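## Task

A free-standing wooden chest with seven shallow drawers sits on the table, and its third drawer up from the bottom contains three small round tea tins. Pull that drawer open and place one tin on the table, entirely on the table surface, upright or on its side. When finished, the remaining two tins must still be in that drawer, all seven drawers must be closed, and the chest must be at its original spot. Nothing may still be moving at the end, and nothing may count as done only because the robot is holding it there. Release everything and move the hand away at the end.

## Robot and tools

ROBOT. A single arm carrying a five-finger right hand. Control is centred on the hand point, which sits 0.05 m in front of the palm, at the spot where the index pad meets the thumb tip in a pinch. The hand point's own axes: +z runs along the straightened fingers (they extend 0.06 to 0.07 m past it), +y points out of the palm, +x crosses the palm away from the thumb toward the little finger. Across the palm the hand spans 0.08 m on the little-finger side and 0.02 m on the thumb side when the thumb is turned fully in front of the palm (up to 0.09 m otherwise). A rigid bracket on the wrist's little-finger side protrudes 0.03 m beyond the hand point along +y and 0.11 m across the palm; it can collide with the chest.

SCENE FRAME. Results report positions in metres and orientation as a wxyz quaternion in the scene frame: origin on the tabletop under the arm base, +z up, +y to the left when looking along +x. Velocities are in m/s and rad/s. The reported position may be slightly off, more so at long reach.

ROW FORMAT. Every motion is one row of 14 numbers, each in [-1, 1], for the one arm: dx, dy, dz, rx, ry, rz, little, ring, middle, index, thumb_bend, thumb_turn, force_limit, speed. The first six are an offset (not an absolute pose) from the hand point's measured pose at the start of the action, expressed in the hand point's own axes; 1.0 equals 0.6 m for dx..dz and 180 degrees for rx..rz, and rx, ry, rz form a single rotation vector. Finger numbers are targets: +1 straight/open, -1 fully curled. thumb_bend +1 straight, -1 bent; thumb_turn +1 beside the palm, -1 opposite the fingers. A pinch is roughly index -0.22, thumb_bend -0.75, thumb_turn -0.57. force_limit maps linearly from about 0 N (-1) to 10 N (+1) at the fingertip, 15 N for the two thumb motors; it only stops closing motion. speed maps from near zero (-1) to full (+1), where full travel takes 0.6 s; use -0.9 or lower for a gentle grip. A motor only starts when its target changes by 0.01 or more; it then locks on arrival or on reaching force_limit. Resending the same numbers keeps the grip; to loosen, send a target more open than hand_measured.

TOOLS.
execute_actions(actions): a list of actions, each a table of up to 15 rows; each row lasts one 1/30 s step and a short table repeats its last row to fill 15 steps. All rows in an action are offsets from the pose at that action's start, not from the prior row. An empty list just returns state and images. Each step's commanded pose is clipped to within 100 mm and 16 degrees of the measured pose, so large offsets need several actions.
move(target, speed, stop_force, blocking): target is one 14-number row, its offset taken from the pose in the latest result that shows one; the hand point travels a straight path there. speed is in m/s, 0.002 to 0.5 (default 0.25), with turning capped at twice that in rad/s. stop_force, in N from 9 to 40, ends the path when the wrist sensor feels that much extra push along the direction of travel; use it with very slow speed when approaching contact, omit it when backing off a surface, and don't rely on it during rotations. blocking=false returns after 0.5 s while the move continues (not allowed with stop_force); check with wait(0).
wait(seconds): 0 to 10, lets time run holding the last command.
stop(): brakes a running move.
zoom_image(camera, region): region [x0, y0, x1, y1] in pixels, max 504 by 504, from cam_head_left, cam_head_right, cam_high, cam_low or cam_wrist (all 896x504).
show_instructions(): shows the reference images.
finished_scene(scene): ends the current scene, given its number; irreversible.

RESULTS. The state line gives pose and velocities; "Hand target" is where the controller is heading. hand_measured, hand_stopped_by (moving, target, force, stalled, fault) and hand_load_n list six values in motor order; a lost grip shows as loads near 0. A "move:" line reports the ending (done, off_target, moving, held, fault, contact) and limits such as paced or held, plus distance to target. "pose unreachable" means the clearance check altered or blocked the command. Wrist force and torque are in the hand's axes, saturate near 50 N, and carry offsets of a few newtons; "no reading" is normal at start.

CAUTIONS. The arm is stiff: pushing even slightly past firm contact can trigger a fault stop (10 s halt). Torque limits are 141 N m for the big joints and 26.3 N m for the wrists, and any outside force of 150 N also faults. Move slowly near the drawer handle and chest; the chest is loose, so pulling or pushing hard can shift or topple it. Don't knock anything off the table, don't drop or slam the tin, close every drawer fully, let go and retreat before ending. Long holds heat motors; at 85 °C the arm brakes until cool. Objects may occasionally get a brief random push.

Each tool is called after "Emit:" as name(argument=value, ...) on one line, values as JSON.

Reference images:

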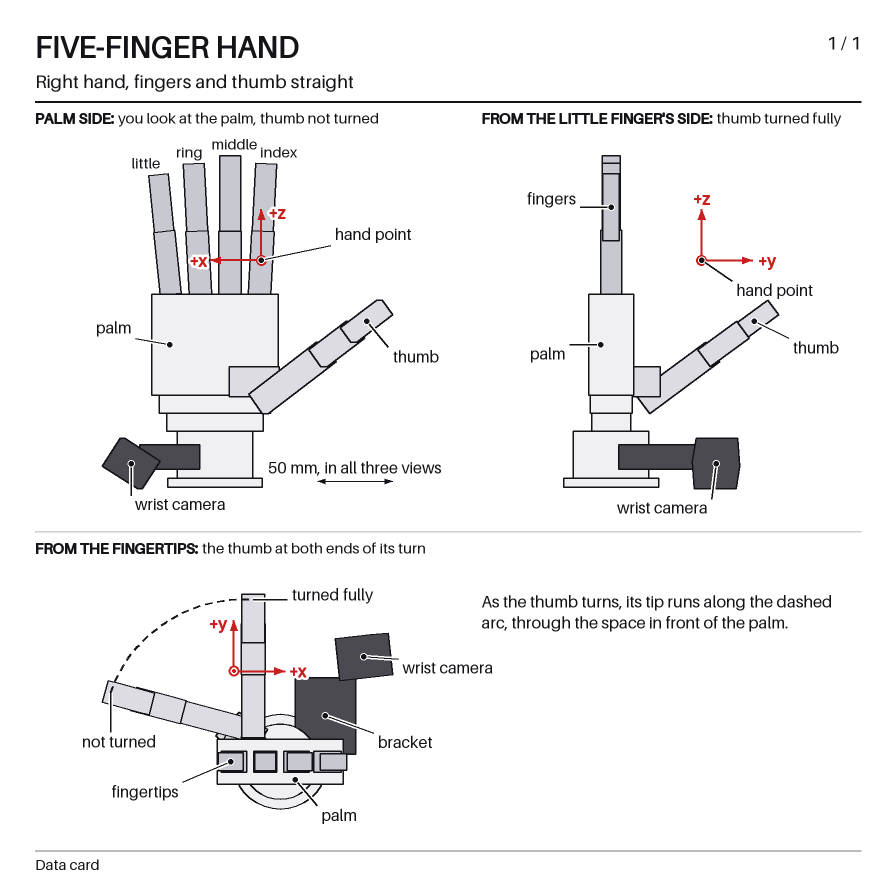

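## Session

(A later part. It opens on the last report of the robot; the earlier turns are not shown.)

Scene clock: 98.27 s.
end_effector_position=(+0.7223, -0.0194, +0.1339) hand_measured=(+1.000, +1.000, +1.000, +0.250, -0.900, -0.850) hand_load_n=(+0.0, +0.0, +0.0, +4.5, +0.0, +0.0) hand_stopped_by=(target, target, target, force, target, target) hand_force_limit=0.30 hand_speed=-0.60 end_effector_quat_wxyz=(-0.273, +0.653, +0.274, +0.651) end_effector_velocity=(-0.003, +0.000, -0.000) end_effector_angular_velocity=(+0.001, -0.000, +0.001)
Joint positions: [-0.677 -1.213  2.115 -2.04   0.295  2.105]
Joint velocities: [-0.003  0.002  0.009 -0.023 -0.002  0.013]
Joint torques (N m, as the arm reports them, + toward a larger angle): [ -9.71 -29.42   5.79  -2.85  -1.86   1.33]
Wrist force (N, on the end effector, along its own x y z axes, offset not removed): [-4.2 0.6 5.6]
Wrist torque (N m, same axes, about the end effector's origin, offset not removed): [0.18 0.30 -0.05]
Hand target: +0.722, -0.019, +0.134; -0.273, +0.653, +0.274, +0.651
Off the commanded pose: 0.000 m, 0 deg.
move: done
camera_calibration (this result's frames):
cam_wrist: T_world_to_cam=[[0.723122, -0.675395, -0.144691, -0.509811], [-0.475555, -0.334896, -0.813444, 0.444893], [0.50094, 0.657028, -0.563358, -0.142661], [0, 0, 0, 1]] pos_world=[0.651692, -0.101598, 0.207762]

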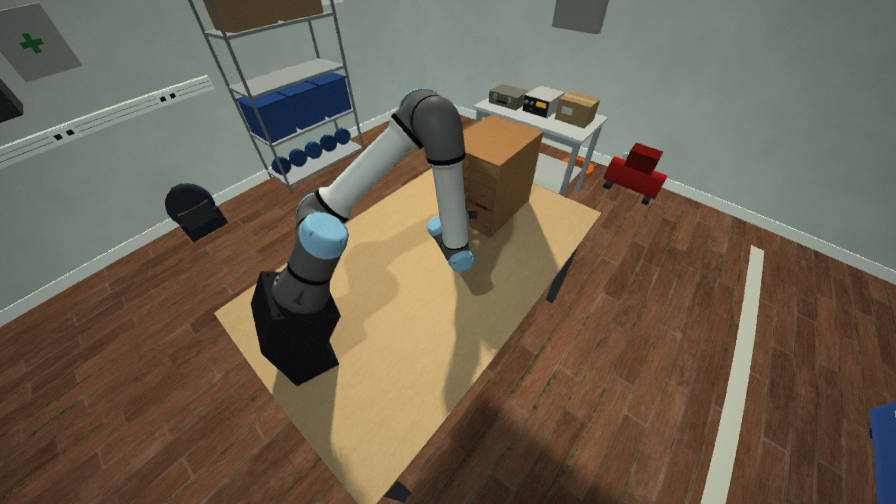

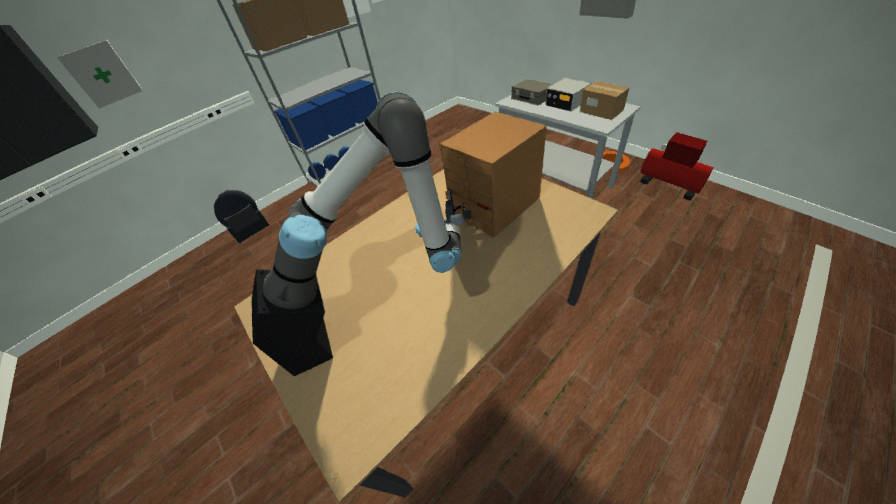

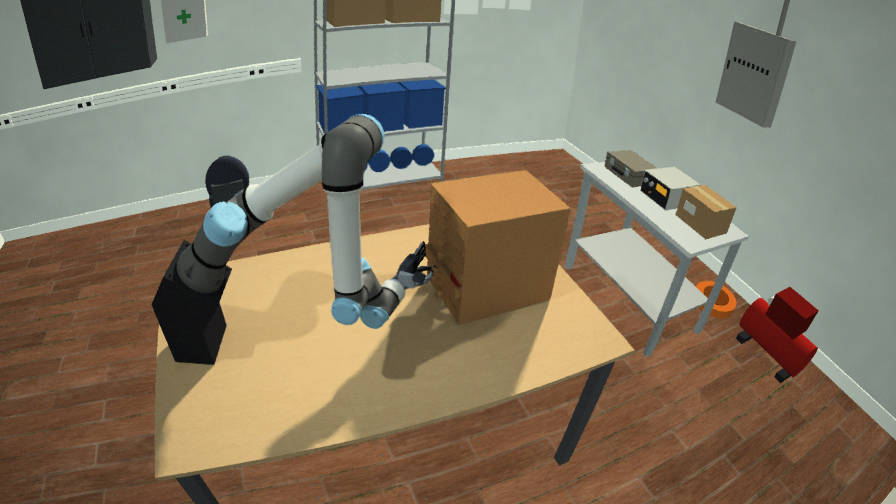

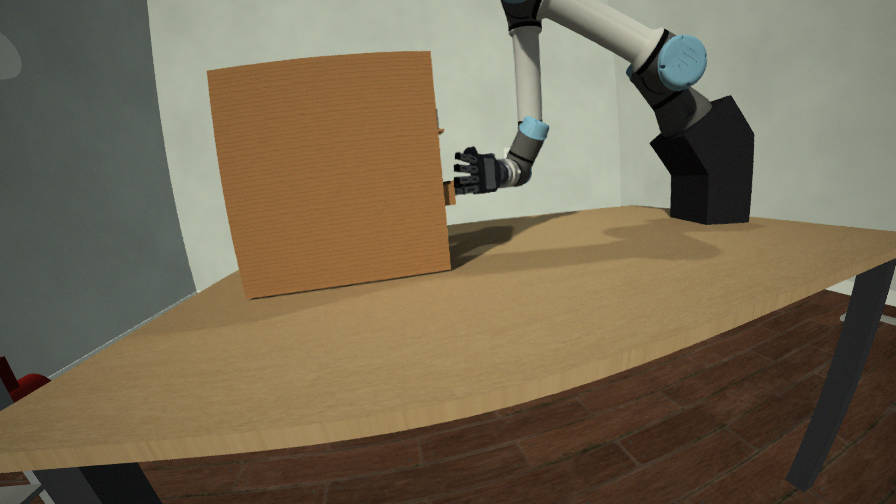

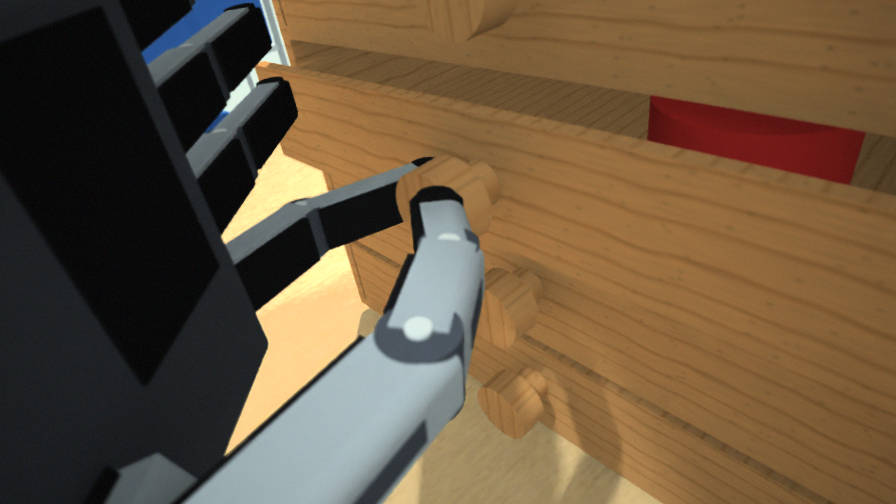

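Emit:
move(target=[0,-0.119,-0.119,0,0,0,1,1,1,-0.19,-0.9,-0.85,0.3,-0.6], speed=0.025)

Scene clock: 106.33 s.
end_effector_position=(+0.6216, -0.0204, +0.1340) hand_measured=(+1.000, +1.000, +1.000, +0.232, -0.900, -0.850) hand_load_n=(+0.0, +0.0, +0.0, +0.0, +0.0, +0.0) hand_stopped_by=(target, target, target, force, target, target) hand_force_limit=0.30 hand_speed=-0.60 end_effector_quat_wxyz=(-0.273, +0.653, +0.274, +0.651) end_effector_velocity=(-0.002, -0.001, -0.000) end_effector_angular_velocity=(+0.003, -0.002, +0.004)
Joint positions: [-0.799 -1.072  2.386 -2.862  0.267  2.532]
Joint velocities: [-0.006  0.019  0.001 -0.061  0.001  0.042]
Joint torques (N m, as the arm reports them, + toward a larger angle): [ -8.04 -28.16  13.72  -3.29  -1.74   1.34]
Wrist force (N, on the end effector, along its own x y z axes, offset not removed): [-1.5 1.4 1.4]
Wrist torque (N m, same axes, about the end effector's origin, offset not removed): [0.22 0.21 -0.10]
Hand target: +0.621, -0.020, +0.134; -0.273, +0.653, +0.274, +0.651
Off the commanded pose: 0.000 m, 0 deg.
move: done
camera_calibration (this result's frames):
cam_wrist: T_world_to_cam=[[0.722135, -0.676463, -0.144638, -0.437023], [-0.476513, -0.334877, -0.812892, 0.397313], [0.501455, 0.655939, -0.564169, -0.091733], [0, 0, 0, 1]] pos_world=[0.550914, -0.102408, 0.208009]

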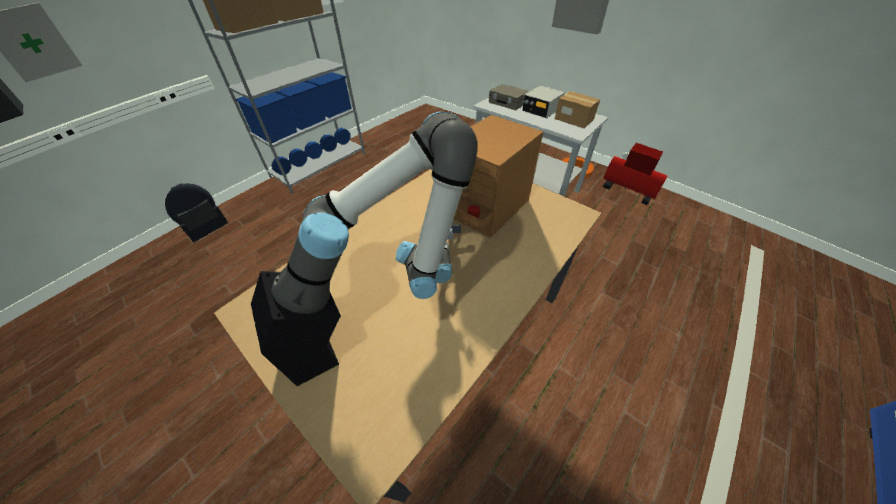

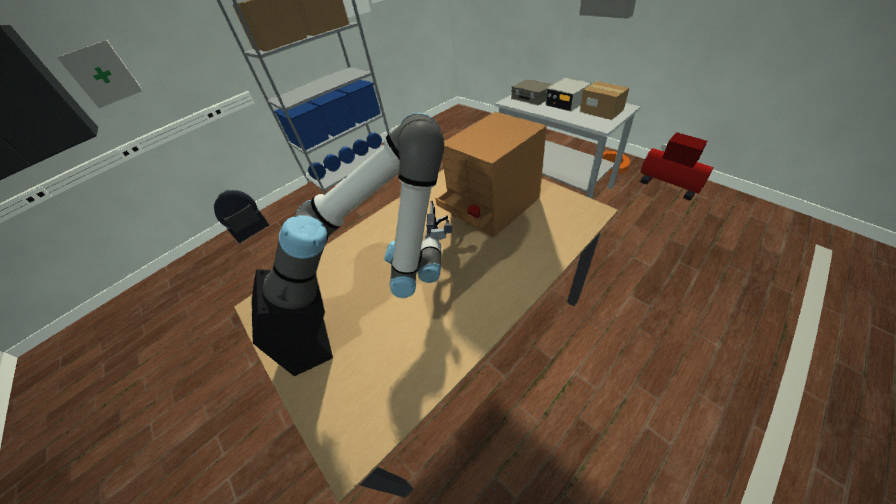

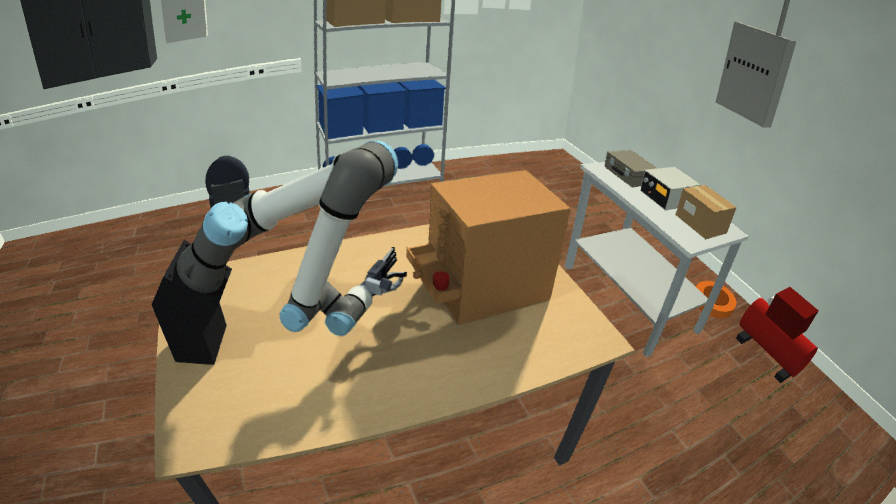

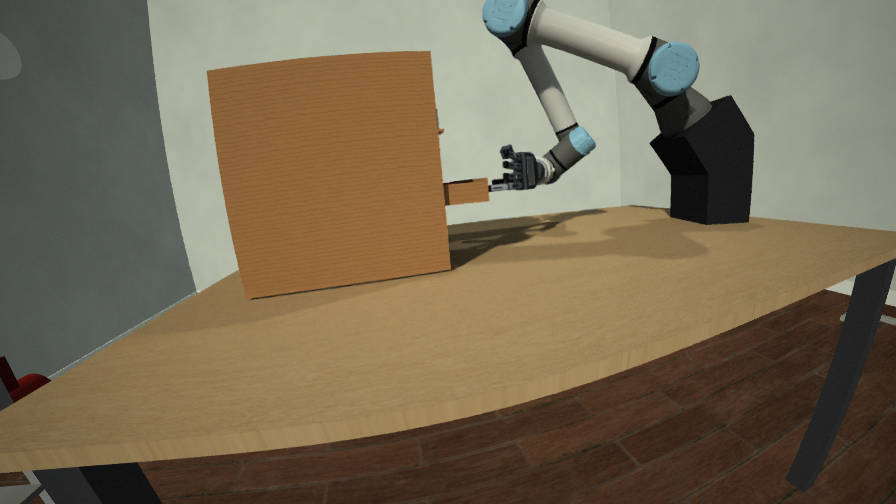

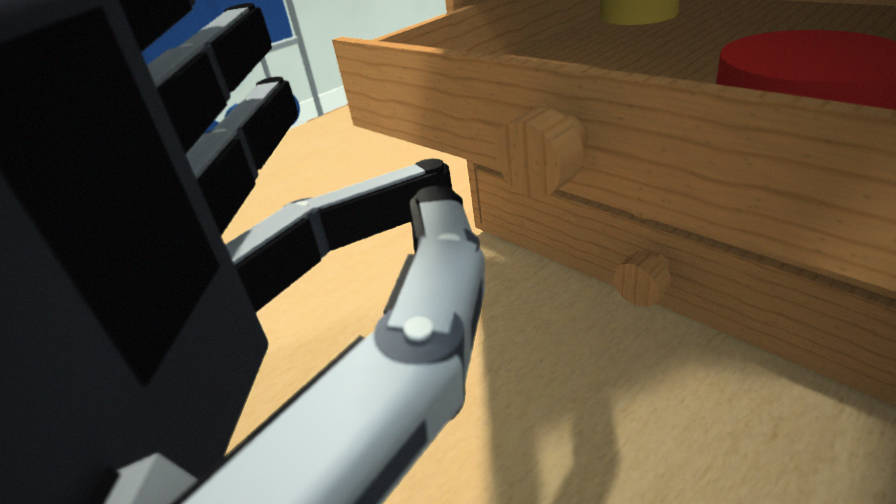

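Emit:
execute_actions(actions=[])

Scene clock: 109.83 s.
end_effector_position=(+0.6213, -0.0204, +0.1340) hand_measured=(+1.000, +1.000, +1.000, +0.232, -0.900, -0.850) hand_load_n=(+0.0, +0.0, +0.0, +0.0, +0.0, +0.0) hand_stopped_by=(target, target, target, force, target, target) hand_force_limit=0.30 hand_speed=-0.60 end_effector_quat_wxyz=(-0.273, +0.653, +0.274, +0.651) end_effector_velocity=(+0.000, -0.000, +0.000) end_effector_angular_velocity=(+0.000, -0.002, -0.001)
Joint positions: [-0.8   -1.07   2.386 -2.87   0.267  2.538]
Joint velocities: [-0.    -0.    -0.001 -0.     0.001  0.   ]
Joint torques (N m, as the arm reports them, + toward a larger angle): [ -7.86 -26.94  12.95  -3.41  -1.73   1.27]
Wrist force (N, on the end effector, along its own x y z axes, offset not removed): [-1.6 0.0 0.3]
Wrist torque (N m, same axes, about the end effector's origin, offset not removed): [0.02 0.26 0.02]
Hand target: +0.621, -0.020, +0.134; -0.273, +0.653, +0.274, +0.651
Off the commanded pose: 0.000 m, 0 deg.
camera_calibration (this result's frames):
cam_wrist: T_world_to_cam=[[0.722676, -0.675876, -0.144675, -0.43715], [-0.476006, -0.334901, -0.813179, 0.396877], [0.501157, 0.656531, -0.563746, -0.0914047], [0, 0, 0, 1]] pos_world=[0.550642, -0.102535, 0.207959]

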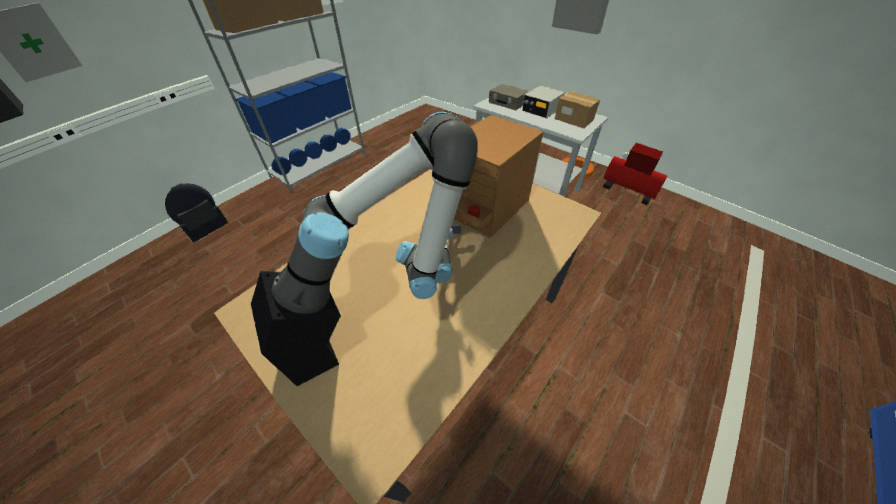

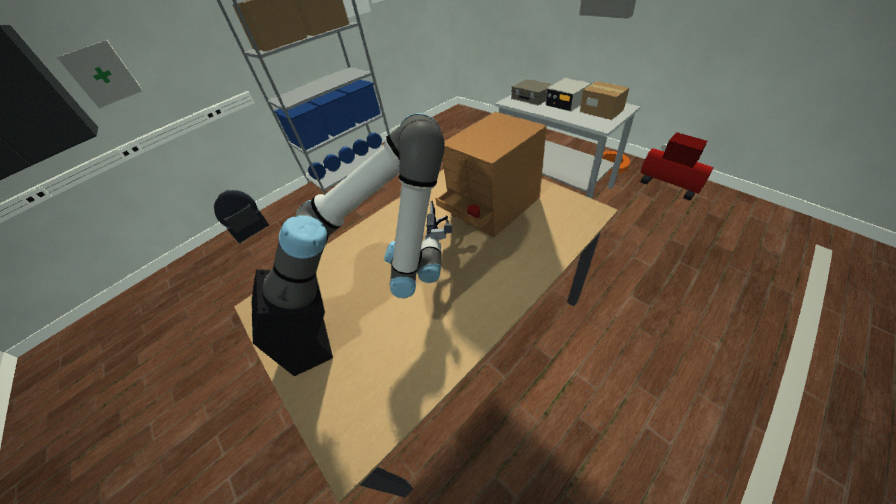

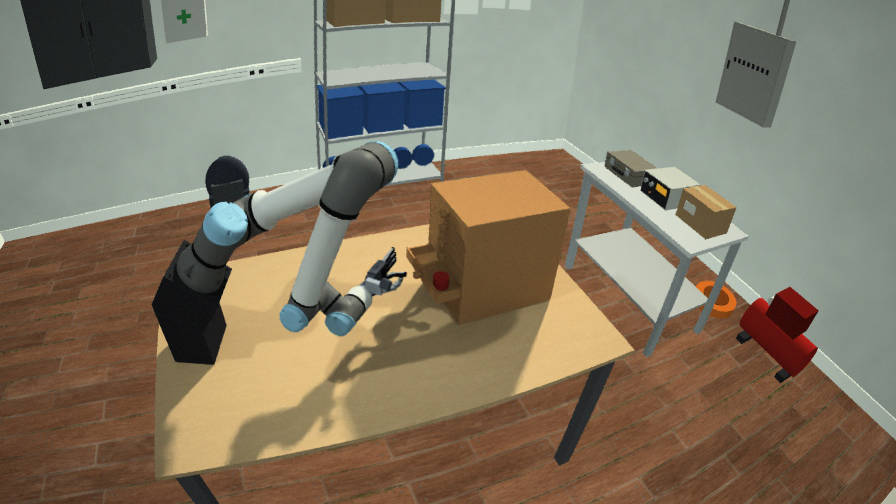

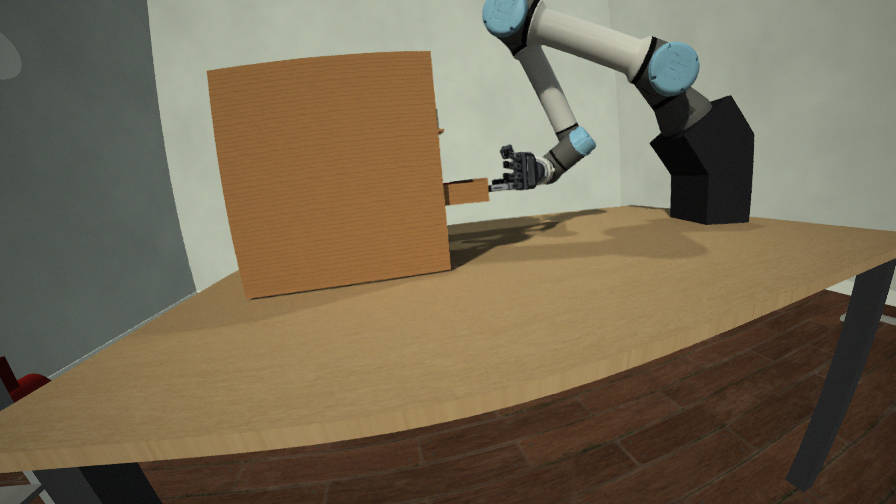

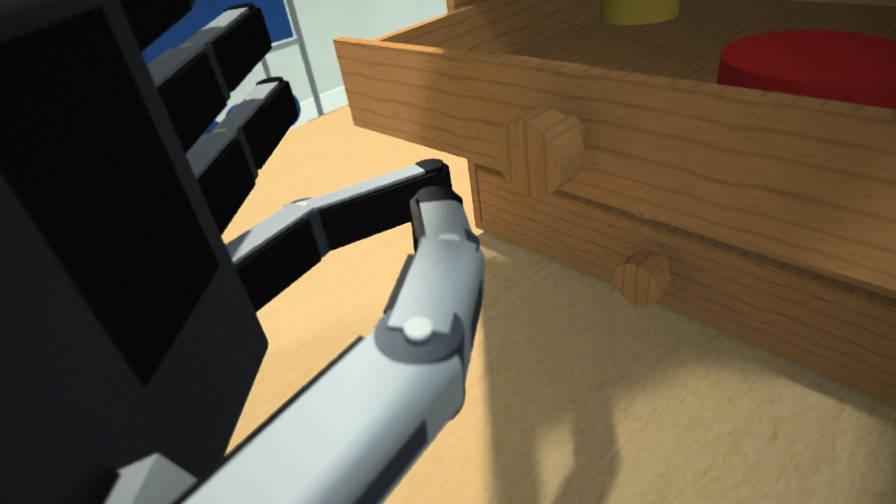

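Emit:
move(target=[0.283,-0.109,-0.175,0,0,0,1,1,1,1,1,-0.85,0.3,0.5], speed=0.2)

Emit:
move(target=[0,0,0,-0.489,-0.12,0.564,1,1,1,1,1,-0.85,0.3,0.5], speed=0.3)

Scene clock: 116.60 s.
end_effector_position=(+0.5507, -0.0355, +0.2437) hand_measured=(+1.000, +1.000, +1.000, +1.000, +1.000, -0.850) hand_load_n=(+0.0, +0.0, +0.0, +0.0, +0.0, +0.0) hand_stopped_by=(target, target, target, target, target, target) hand_force_limit=0.30 hand_speed=0.50 end_effector_quat_wxyz=(-0.230, +0.676, +0.243, +0.657) end_effector_velocity=(-0.000, +0.000, +0.000) end_effector_angular_velocity=(+0.002, +0.001, -0.000)
Joint positions: [-1.038 -1.174  2.744 -3.502  0.326  2.961]
Joint velocities: [ 0.    -0.     0.001  0.001  0.     0.   ]
Joint torques (N m, as the arm reports them, + toward a larger angle): [ 12.58 -25.96  12.67  -3.51  -1.49  -1.17]
Wrist force (N, on the end effector, along its own x y z axes, offset not removed): [-1.6 1.4 1.2]
Wrist torque (N m, same axes, about the end effector's origin, offset not removed): [0.23 0.32 0.00]
Hand target: +0.551, -0.036, +0.244; -0.230, +0.676, +0.243, +0.657
Off the commanded pose: 0.079 m, 7 deg.
move: held; limits=held; held on 17 of 45 steps, including the last
pose unreachable: on one or more control steps of this call, first in action 0 (counted from 0), an arm could not follow its commanded pose, so it was not sent that pose on those steps. On the call's last step it was still not sent that pose. It may still have moved: this result reports where it is.
cause: the commanded pose would bring two parts of the arm too close to each other (joints 3 (elbow) and 4 (wrist 1) lie between them).
camera_calibration (this result's frames):
cam_wrist: T_world_to_cam=[[0.639583, -0.756361, -0.137303, -0.339395], [-0.523819, -0.298088, -0.797971, 0.471319], [0.562625, 0.58229, -0.586848, -0.0150877], [0, 0, 0, 1]] pos_world=[0.472446, -0.107425, 0.320645]

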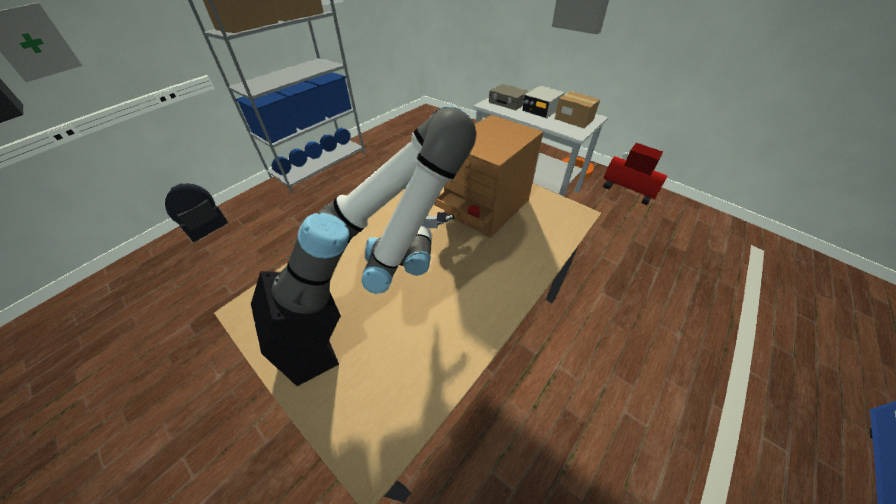

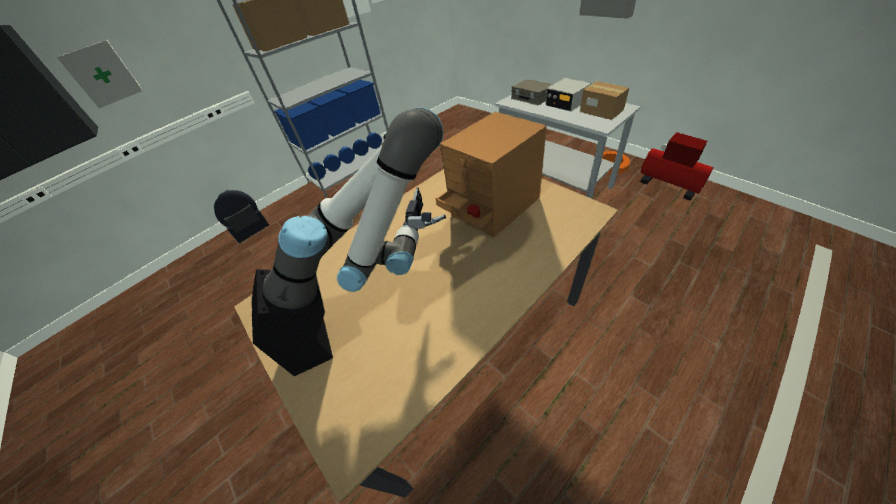

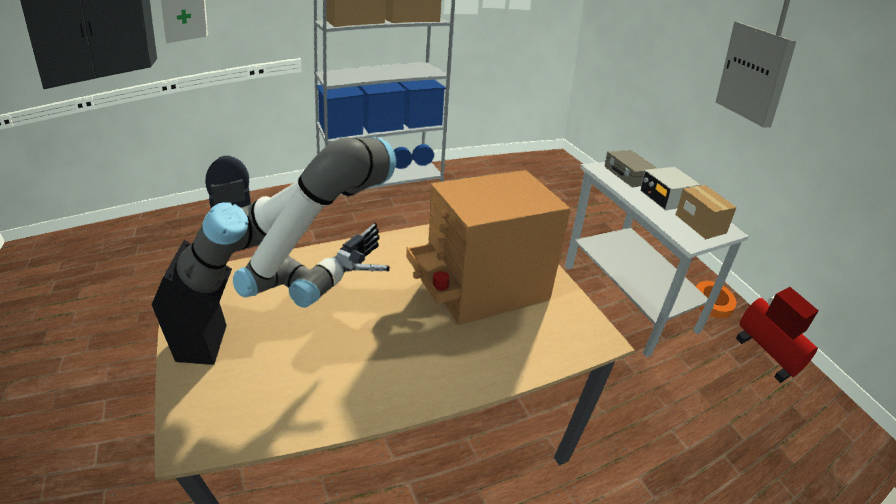

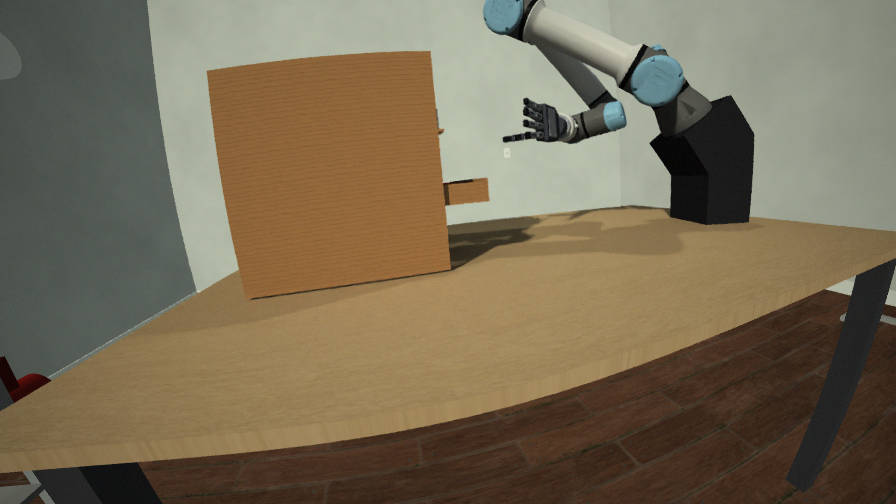

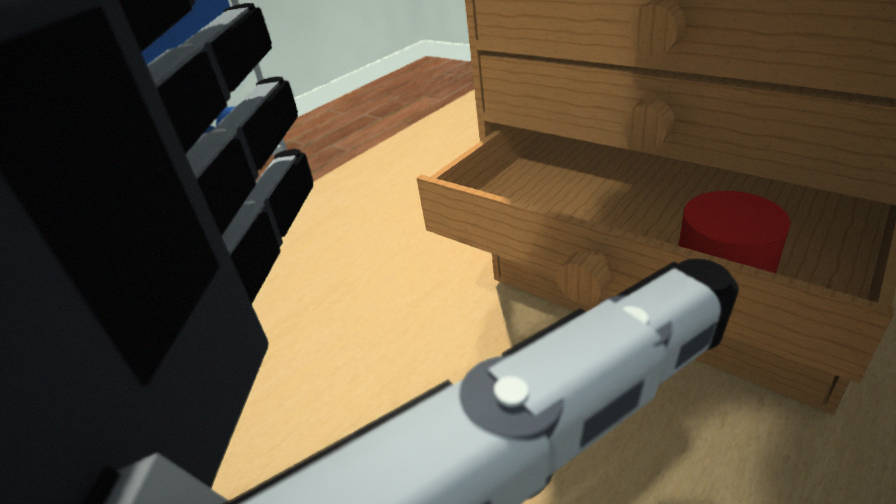

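Scene clock: 125.70 s.
end_effector_position=(+0.5501, -0.0351, +0.2448) hand_measured=(+1.000, +1.000, +1.000, +1.000, +1.000, -0.850) hand_load_n=(+0.0, +0.0, +0.0, +0.0, +0.0, +0.0) hand_stopped_by=(target, target, target, target, target, target) hand_force_limit=0.30 hand_speed=0.50 end_effector_quat_wxyz=(-0.450, +0.688, -0.331, +0.463) end_effector_velocity=(+0.000, -0.000, +0.000) end_effector_angular_velocity=(+0.076, +0.074, -0.047)
Joint positions: [-1.037 -2.043  2.653 -1.52   0.444  3.266]
Joint velocities: [ 0.003 -0.044 -0.047  0.223  0.008 -0.019]
Joint torques (N m, as the arm reports them, + toward a larger angle): [ 21.56 -17.45 -14.55   0.02   3.67  -1.91]
Wrist force (N, on the end effector, along its own x y z axes, offset not removed): [-1.9 1.4 -0.6]
Wrist torque (N m, same axes, about the end effector's origin, offset not removed): [0.34 0.30 -0.08]
Hand target: +0.550, -0.035, +0.245; -0.450, +0.687, -0.340, +0.458
Off the commanded pose: 0.001 m, 73 deg; orientation clipped at the last step of the last action.
move: moving (no rest 5 s after the path's end); limits=paced
camera_calibration (this result's frames):
cam_wrist: T_world_to_cam=[[-0.0679388, -0.237207, -0.969081, 0.272532], [-0.815425, 0.572872, -0.0830585, 0.48804], [0.574862, 0.78457, -0.232345, -0.100796], [0, 0, 0, 1]] pos_world=[0.47442, -0.135856, 0.281222]

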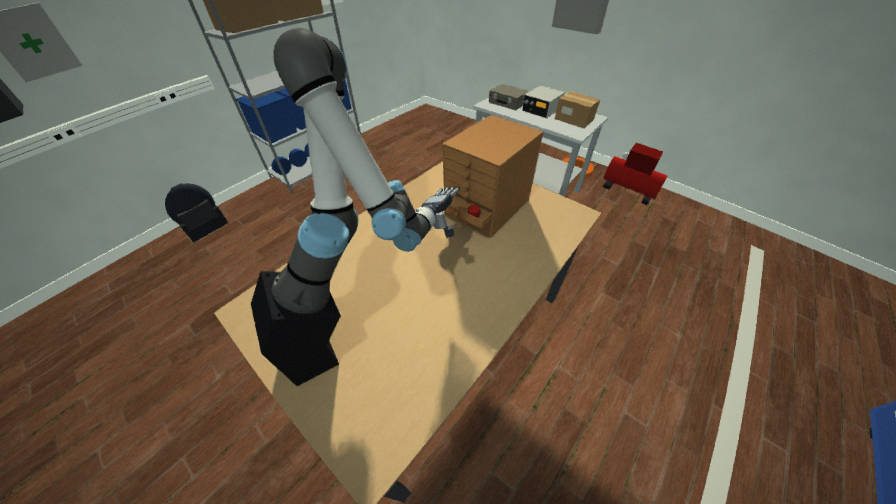

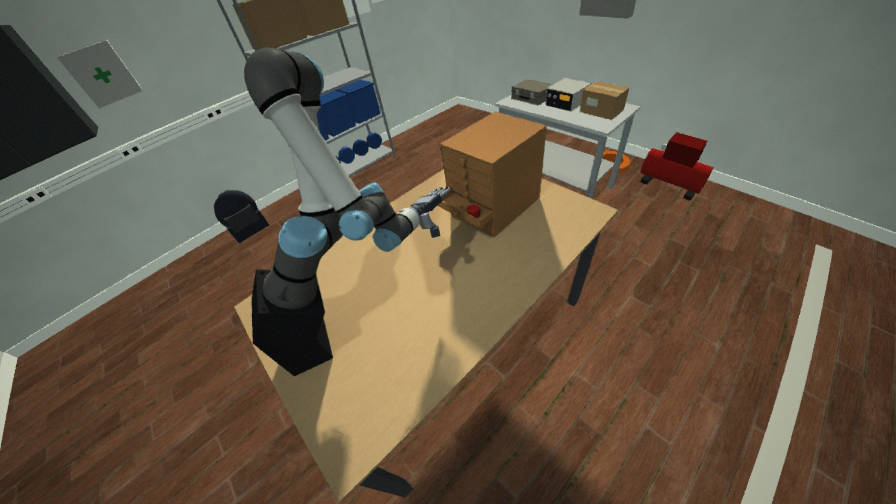

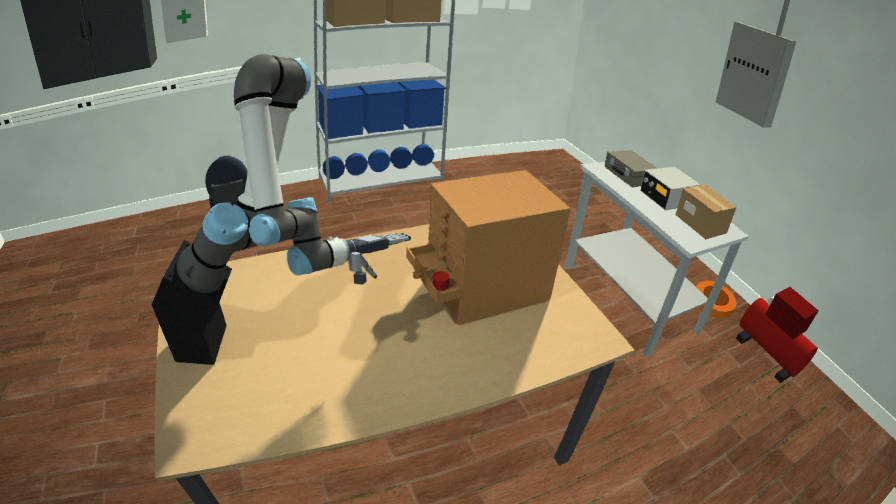

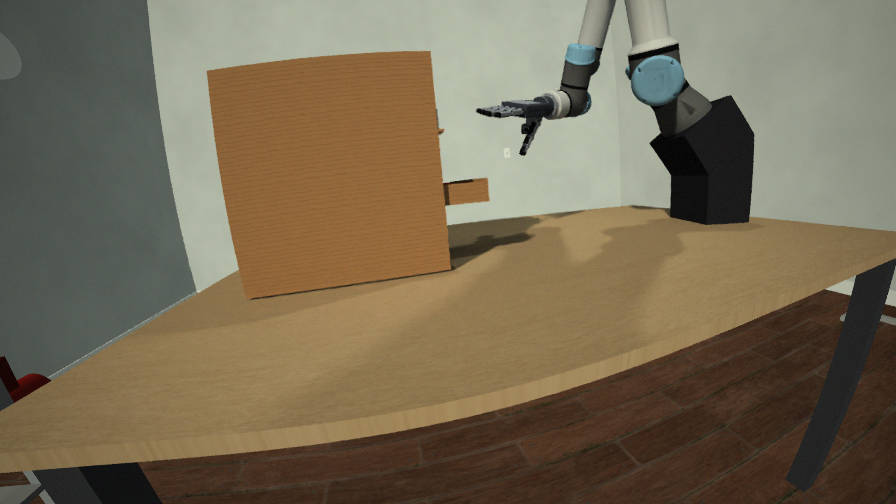

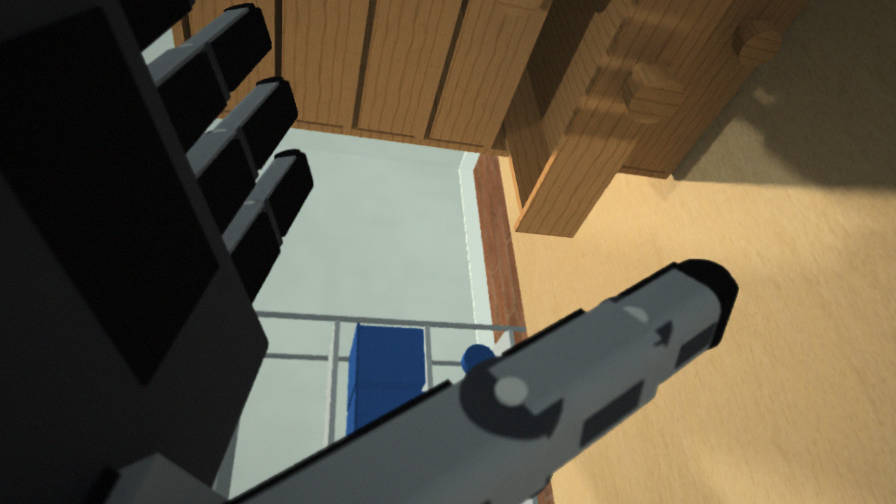

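Emit:
move(target=[0,0,0,-0.21,0.058,0.155,1,1,1,1,1,0.5,0.3,0.5], speed=0.2)

Scene clock: 132.77 s.
end_effector_position=(+0.5502, -0.0349, +0.2449) hand_measured=(+1.000, +1.000, +1.000, +1.000, +1.000, +0.500) hand_load_n=(+0.0, +0.0, +0.0, +0.0, +0.0, +0.0) hand_stopped_by=(target, target, target, target, target, target) hand_force_limit=0.30 hand_speed=0.50 end_effector_quat_wxyz=(-0.272, +0.653, -0.653, +0.271) end_effector_velocity=(+0.001, -0.001, +0.000) end_effector_angular_velocity=(-0.003, +0.012, -0.007)
Joint positions: [-0.734 -1.97   2.155  0.007  1.041  2.857]
Joint velocities: [ 0.012  0.007 -0.012  0.014  0.022 -0.   ]
Joint torques (N m, as the arm reports them, + toward a larger angle): [ 18.71 -15.75 -17.66   1.74   2.41  -1.8 ]
Wrist force (N, on the end effector, along its own x y z axes, offset not removed): [-1.6 -0.1 0.9]
Wrist torque (N m, same axes, about the end effector's origin, offset not removed): [0.00 0.18 -0.04]
Hand target: +0.550, -0.035, +0.245; -0.271, +0.653, -0.653, +0.270
Off the commanded pose: 0.000 m, 0 deg.
move: done; limits=paced
camera_calibration (this result's frames):
cam_wrist: T_world_to_cam=[[-0.68121, 0.144606, -0.717664, 0.561847], [-0.33004, 0.814367, 0.477367, 0.0920875], [0.653472, 0.562045, -0.507029, -0.084749], [0, 0, 0, 1]] pos_world=[0.46851, -0.108607, 0.316288]

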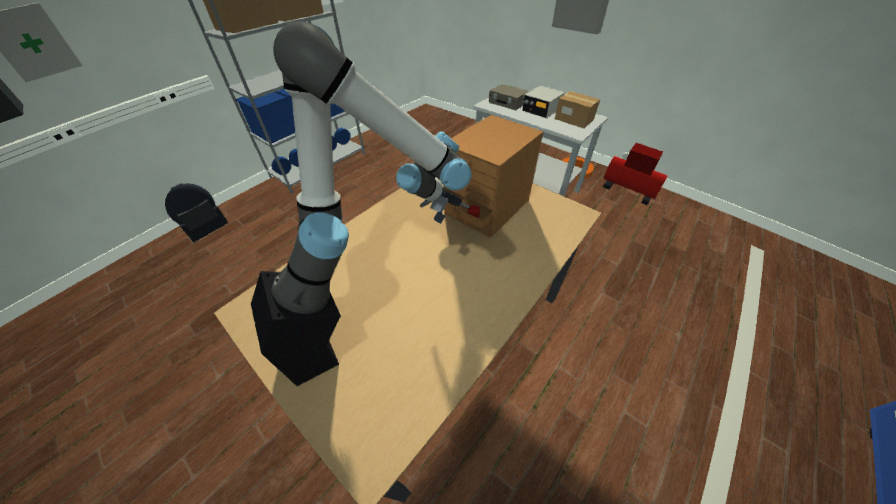

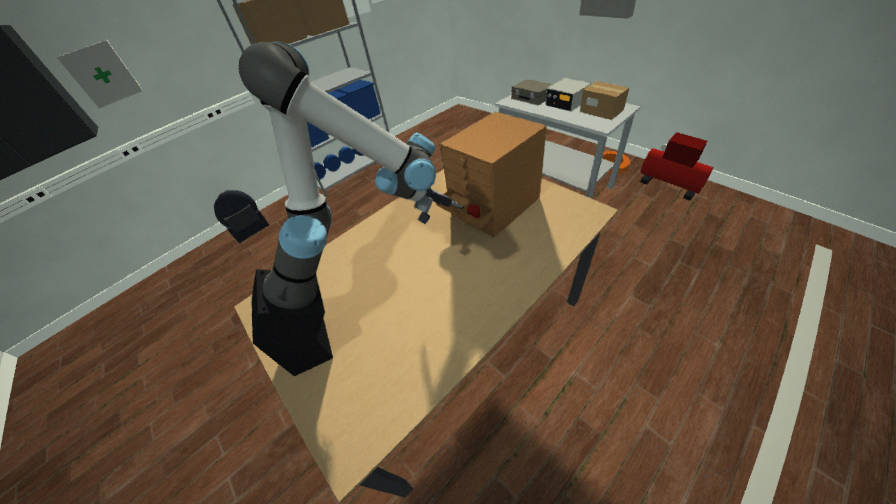

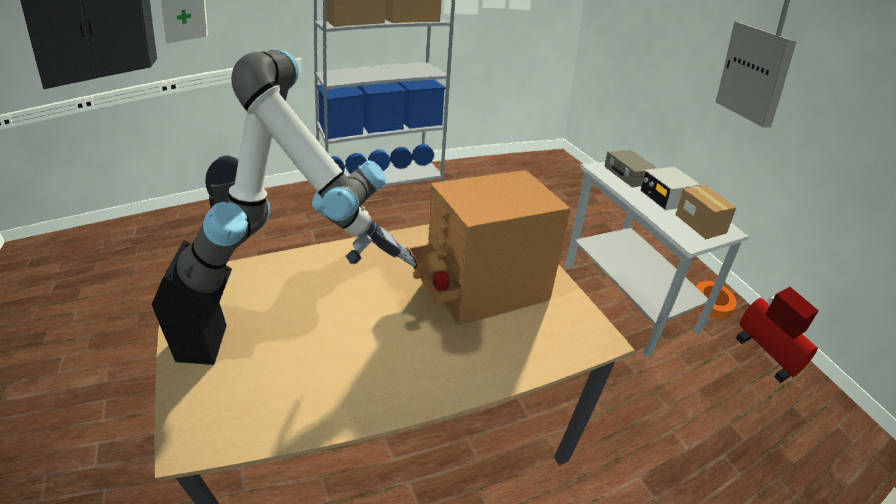

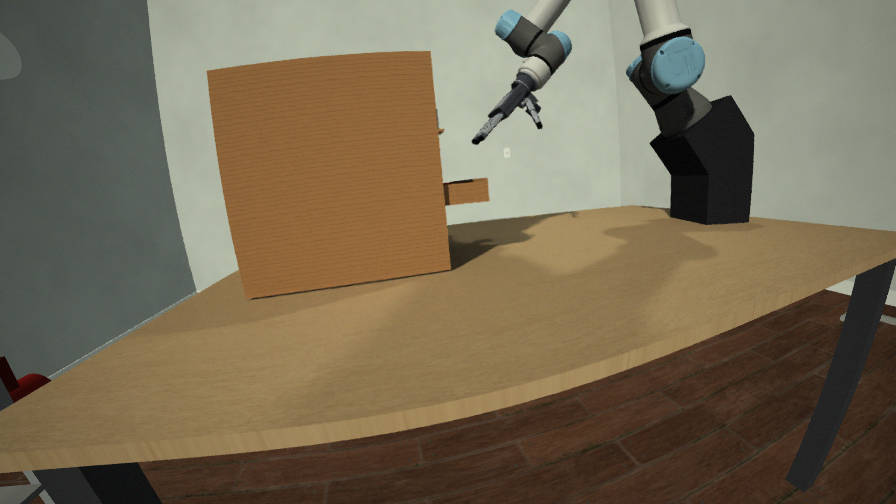

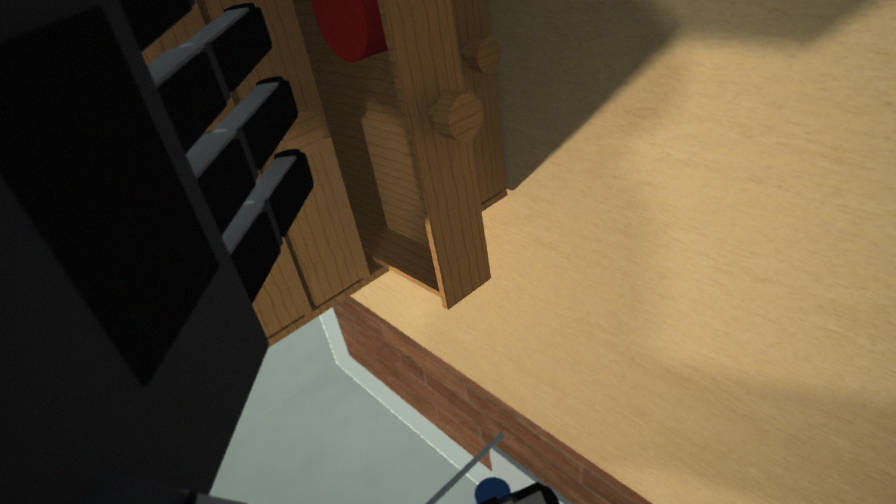

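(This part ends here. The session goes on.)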